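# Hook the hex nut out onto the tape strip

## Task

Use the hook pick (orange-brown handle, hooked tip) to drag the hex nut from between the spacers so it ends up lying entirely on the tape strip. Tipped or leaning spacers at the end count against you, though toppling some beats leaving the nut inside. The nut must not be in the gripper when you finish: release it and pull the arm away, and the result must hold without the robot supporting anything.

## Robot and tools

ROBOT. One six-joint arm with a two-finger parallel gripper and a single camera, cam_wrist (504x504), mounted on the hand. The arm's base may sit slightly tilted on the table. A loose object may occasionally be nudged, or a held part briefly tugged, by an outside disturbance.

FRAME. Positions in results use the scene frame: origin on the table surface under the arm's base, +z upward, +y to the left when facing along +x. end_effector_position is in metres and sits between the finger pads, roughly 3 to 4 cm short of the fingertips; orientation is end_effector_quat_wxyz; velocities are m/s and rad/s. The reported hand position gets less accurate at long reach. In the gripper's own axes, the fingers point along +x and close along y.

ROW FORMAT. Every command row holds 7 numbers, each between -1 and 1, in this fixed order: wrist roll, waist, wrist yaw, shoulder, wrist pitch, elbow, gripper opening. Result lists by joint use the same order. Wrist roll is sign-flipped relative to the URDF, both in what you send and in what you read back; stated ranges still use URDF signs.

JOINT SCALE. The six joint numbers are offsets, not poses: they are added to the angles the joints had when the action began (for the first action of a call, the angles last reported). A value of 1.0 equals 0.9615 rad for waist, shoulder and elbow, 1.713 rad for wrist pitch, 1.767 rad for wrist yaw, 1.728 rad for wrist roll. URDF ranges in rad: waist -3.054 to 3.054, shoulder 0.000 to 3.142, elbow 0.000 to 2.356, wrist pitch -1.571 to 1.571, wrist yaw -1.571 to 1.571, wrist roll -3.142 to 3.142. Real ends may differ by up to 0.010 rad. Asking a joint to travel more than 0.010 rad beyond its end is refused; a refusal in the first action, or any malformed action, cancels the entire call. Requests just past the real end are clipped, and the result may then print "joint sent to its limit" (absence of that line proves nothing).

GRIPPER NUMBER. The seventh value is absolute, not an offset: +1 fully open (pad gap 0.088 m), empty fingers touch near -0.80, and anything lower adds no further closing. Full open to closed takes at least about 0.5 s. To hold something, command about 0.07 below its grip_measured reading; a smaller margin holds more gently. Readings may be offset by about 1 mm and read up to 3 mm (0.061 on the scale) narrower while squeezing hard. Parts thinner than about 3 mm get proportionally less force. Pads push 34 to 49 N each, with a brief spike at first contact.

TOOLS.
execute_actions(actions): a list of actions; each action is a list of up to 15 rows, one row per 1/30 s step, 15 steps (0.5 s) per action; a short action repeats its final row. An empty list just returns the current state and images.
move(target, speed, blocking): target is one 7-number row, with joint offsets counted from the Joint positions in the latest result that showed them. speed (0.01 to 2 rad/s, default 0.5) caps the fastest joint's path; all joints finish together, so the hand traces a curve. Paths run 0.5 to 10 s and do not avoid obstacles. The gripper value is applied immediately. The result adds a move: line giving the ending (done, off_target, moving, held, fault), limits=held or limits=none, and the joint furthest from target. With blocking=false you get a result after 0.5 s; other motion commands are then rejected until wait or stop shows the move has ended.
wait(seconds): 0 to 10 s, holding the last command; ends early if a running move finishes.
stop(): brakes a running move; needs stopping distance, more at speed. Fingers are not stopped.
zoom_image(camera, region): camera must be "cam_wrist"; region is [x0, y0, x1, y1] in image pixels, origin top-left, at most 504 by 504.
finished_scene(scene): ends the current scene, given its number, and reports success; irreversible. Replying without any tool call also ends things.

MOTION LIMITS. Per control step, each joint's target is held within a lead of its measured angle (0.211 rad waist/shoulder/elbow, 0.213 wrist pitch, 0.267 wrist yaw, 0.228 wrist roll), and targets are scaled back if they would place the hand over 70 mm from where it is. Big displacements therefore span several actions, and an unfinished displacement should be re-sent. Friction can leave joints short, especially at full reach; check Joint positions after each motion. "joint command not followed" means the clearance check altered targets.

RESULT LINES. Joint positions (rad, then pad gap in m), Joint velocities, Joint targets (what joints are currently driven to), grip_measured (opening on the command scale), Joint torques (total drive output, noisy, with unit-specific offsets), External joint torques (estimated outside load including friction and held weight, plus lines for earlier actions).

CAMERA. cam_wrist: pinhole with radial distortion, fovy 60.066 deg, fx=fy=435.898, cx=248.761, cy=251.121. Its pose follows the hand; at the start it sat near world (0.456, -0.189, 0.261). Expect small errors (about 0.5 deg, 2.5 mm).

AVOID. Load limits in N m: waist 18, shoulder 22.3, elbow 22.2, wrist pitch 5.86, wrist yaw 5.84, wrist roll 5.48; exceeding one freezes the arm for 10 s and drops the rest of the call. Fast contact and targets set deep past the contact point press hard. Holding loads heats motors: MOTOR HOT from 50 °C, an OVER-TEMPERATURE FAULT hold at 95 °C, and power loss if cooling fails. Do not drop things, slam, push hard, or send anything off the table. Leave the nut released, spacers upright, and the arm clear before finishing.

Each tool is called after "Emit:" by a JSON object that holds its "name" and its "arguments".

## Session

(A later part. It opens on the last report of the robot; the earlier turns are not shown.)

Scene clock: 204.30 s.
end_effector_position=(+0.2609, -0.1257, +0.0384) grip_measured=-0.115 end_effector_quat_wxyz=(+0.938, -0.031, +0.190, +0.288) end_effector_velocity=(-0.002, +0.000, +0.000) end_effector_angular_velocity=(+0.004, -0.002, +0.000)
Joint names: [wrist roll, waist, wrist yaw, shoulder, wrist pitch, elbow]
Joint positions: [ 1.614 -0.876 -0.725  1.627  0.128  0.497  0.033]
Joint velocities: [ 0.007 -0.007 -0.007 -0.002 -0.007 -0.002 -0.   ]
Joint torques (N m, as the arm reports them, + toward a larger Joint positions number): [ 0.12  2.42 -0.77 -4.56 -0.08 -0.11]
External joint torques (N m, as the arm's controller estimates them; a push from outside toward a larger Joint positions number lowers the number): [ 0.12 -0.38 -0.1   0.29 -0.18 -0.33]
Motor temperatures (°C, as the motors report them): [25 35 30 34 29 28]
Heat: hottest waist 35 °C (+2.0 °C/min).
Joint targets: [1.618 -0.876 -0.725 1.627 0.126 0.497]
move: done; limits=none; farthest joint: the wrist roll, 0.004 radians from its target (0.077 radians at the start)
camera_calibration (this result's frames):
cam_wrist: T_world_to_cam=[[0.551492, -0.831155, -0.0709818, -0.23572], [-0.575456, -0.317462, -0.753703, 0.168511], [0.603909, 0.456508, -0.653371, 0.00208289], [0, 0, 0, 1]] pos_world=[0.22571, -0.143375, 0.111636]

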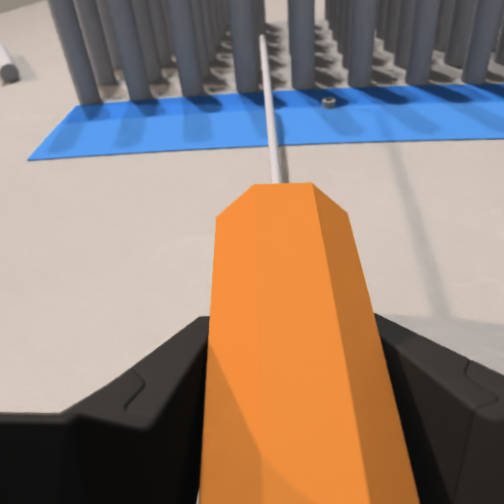

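Emit:
{"name": "move", "arguments": {"target": [0,0,0.037,0,0,0,-0.25], "speed": 0.06}}

Emit:
{"name": "move", "arguments": {"target": [0,0,0,0,0,0,0.8]}}

Emit:
{"name": "move", "arguments": {"target": [-0.06,0.13,0.04,-0.3,-0.12,-0.04,0.8], "speed": 0.3}}

Scene clock: 208.30 s.
end_effector_position=(+0.2572, -0.1272, +0.0296) grip_measured=-0.115 end_effector_quat_wxyz=(+0.931, -0.040, +0.220, +0.289) end_effector_velocity=(-0.002, +0.002, -0.002) end_effector_angular_velocity=(+0.000, +0.010, +0.008)
Joint names: [wrist roll, waist, wrist yaw, shoulder, wrist pitch, elbow]
Joint positions: [ 1.614 -0.876 -0.661  1.627  0.128  0.497  0.033]
Joint velocities: [ 0.007 -0.002  0.007  0.002 -0.007 -0.002  0.   ]
Joint torques (N m, as the arm reports them, + toward a larger Joint positions number): [ 0.    2.4  -0.73 -4.49  0.06 -0.13]
External joint torques (N m, as the arm's controller estimates them; a push from outside toward a larger Joint positions number lowers the number): [ 0.01 -0.35 -0.09  0.29 -0.03 -0.34]
Motor temperatures (°C, as the motors report them): [25 35 29 34 29 28]
Heat: hottest waist 35 °C (+1.0 °C/min).
Joint targets: [1.614 -0.876 -0.660 1.627 0.128 0.497]
move: done; limits=none; farthest joint: the wrist yaw, 0.002 radians from its target (0.066 radians at the start)
camera_calibration (this result's frames):
cam_wrist: T_world_to_cam=[[0.552544, -0.830367, -0.0720162, -0.235614], [-0.612839, -0.346189, -0.710339, 0.163974], [0.564911, 0.436628, -0.700166, 0.00814485], [0, 0, 0, 1]] pos_world=[0.226075, -0.142436, 0.105212]

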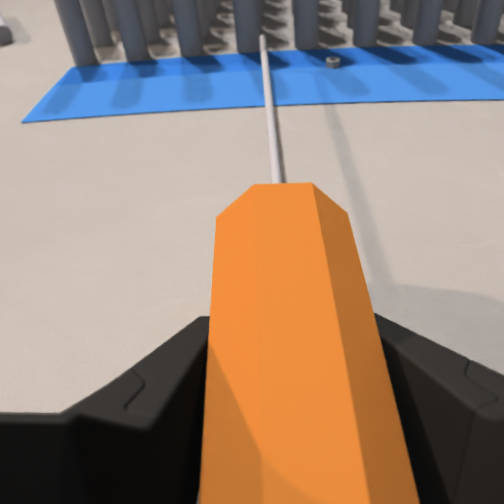

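Scene clock: 209.03 s.
end_effector_position=(+0.2572, -0.1272, +0.0296) grip_measured=+0.796 end_effector_quat_wxyz=(+0.931, -0.040, +0.220, +0.289) end_effector_velocity=(-0.002, +0.004, +0.003) end_effector_angular_velocity=(+0.023, -0.011, +0.009)
Joint names: [wrist roll, waist, wrist yaw, shoulder, wrist pitch, elbow]
Joint positions: [ 1.614 -0.876 -0.661  1.627  0.128  0.497  0.078]
Joint velocities: [ 0.007 -0.002 -0.022 -0.002 -0.022 -0.002  0.   ]
Joint torques (N m, as the arm reports them, + toward a larger Joint positions number): [ 0.01  2.32 -0.77 -4.63  0.07 -0.21]
External joint torques (N m, as the arm's controller estimates them; a push from outside toward a larger Joint positions number lowers the number): [ 0.01 -0.49 -0.1   0.18 -0.01 -0.38]
Motor temperatures (°C, as the motors report them): [25 34 29 34 29 28]
Heat: hottest waist 34 °C (+0.0 °C/min).
Joint targets: [1.614 -0.876 -0.661 1.627 0.128 0.497]
move: done; limits=none; farthest joint: the waist, 0.000 radians from its target (0.000 radians at the start)
camera_calibration (this result's frames):
cam_wrist: T_world_to_cam=[[0.552544, -0.830367, -0.0720162, -0.235614], [-0.612839, -0.346189, -0.710339, 0.163974], [0.564911, 0.436628, -0.700166, 0.00814485], [0, 0, 0, 1]] pos_world=[0.226075, -0.142436, 0.105212]

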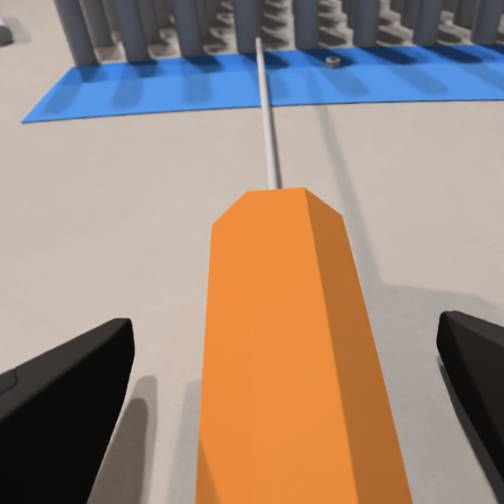

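Scene clock: 210.50 s.
end_effector_position=(+0.2568, -0.1265, +0.0862) grip_measured=+0.797 end_effector_quat_wxyz=(+0.928, -0.042, +0.218, +0.300) end_effector_velocity=(-0.004, +0.004, +0.001) end_effector_angular_velocity=(+0.014, +0.003, +0.013)
Joint names: [wrist roll, waist, wrist yaw, shoulder, wrist pitch, elbow]
Joint positions: [ 1.515 -0.753 -0.595  1.345 -0.076  0.465  0.078]
Joint velocities: [ 0.007 -0.002 -0.007 -0.007 -0.022 -0.007  0.   ]
Joint torques (N m, as the arm reports them, + toward a larger Joint positions number): [-0.2   2.26 -0.57 -4.55  0.11  0.58]
External joint torques (N m, as the arm's controller estimates them; a push from outside toward a larger Joint positions number lowers the number): [-0.2  -0.27  0.09 -0.28 -0.09 -1.07]
Motor temperatures (°C, as the motors report them): [25 34 29 34 29 28]
Heat: hottest waist 34 °C (+0.0 °C/min).
Joint targets: [1.511 -0.751 -0.591 1.338 -0.078 0.458]
move: done; limits=none; farthest joint: the elbow, 0.007 radians from its target (0.038 radians at the start)
camera_calibration (this result's frames):
cam_wrist: T_world_to_cam=[[0.572952, -0.81641, -0.0721162, -0.234236], [-0.601983, -0.359486, -0.713012, 0.199849], [0.556185, 0.451934, -0.697434, 0.0515994], [0, 0, 0, 1]] pos_world=[0.225813, -0.142709, 0.16159]

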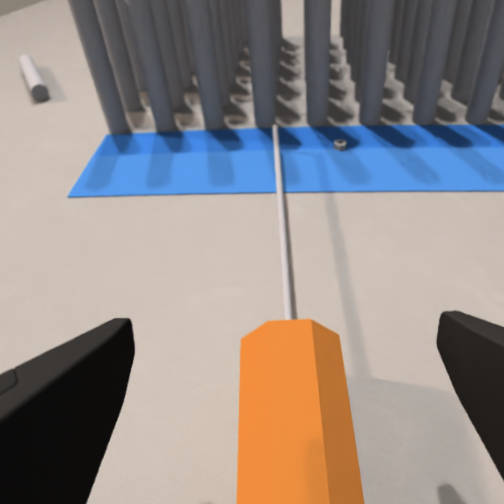

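Emit:
{"name": "finished_scene", "arguments": {"scene": 2}}

The scene is finished: the task was done.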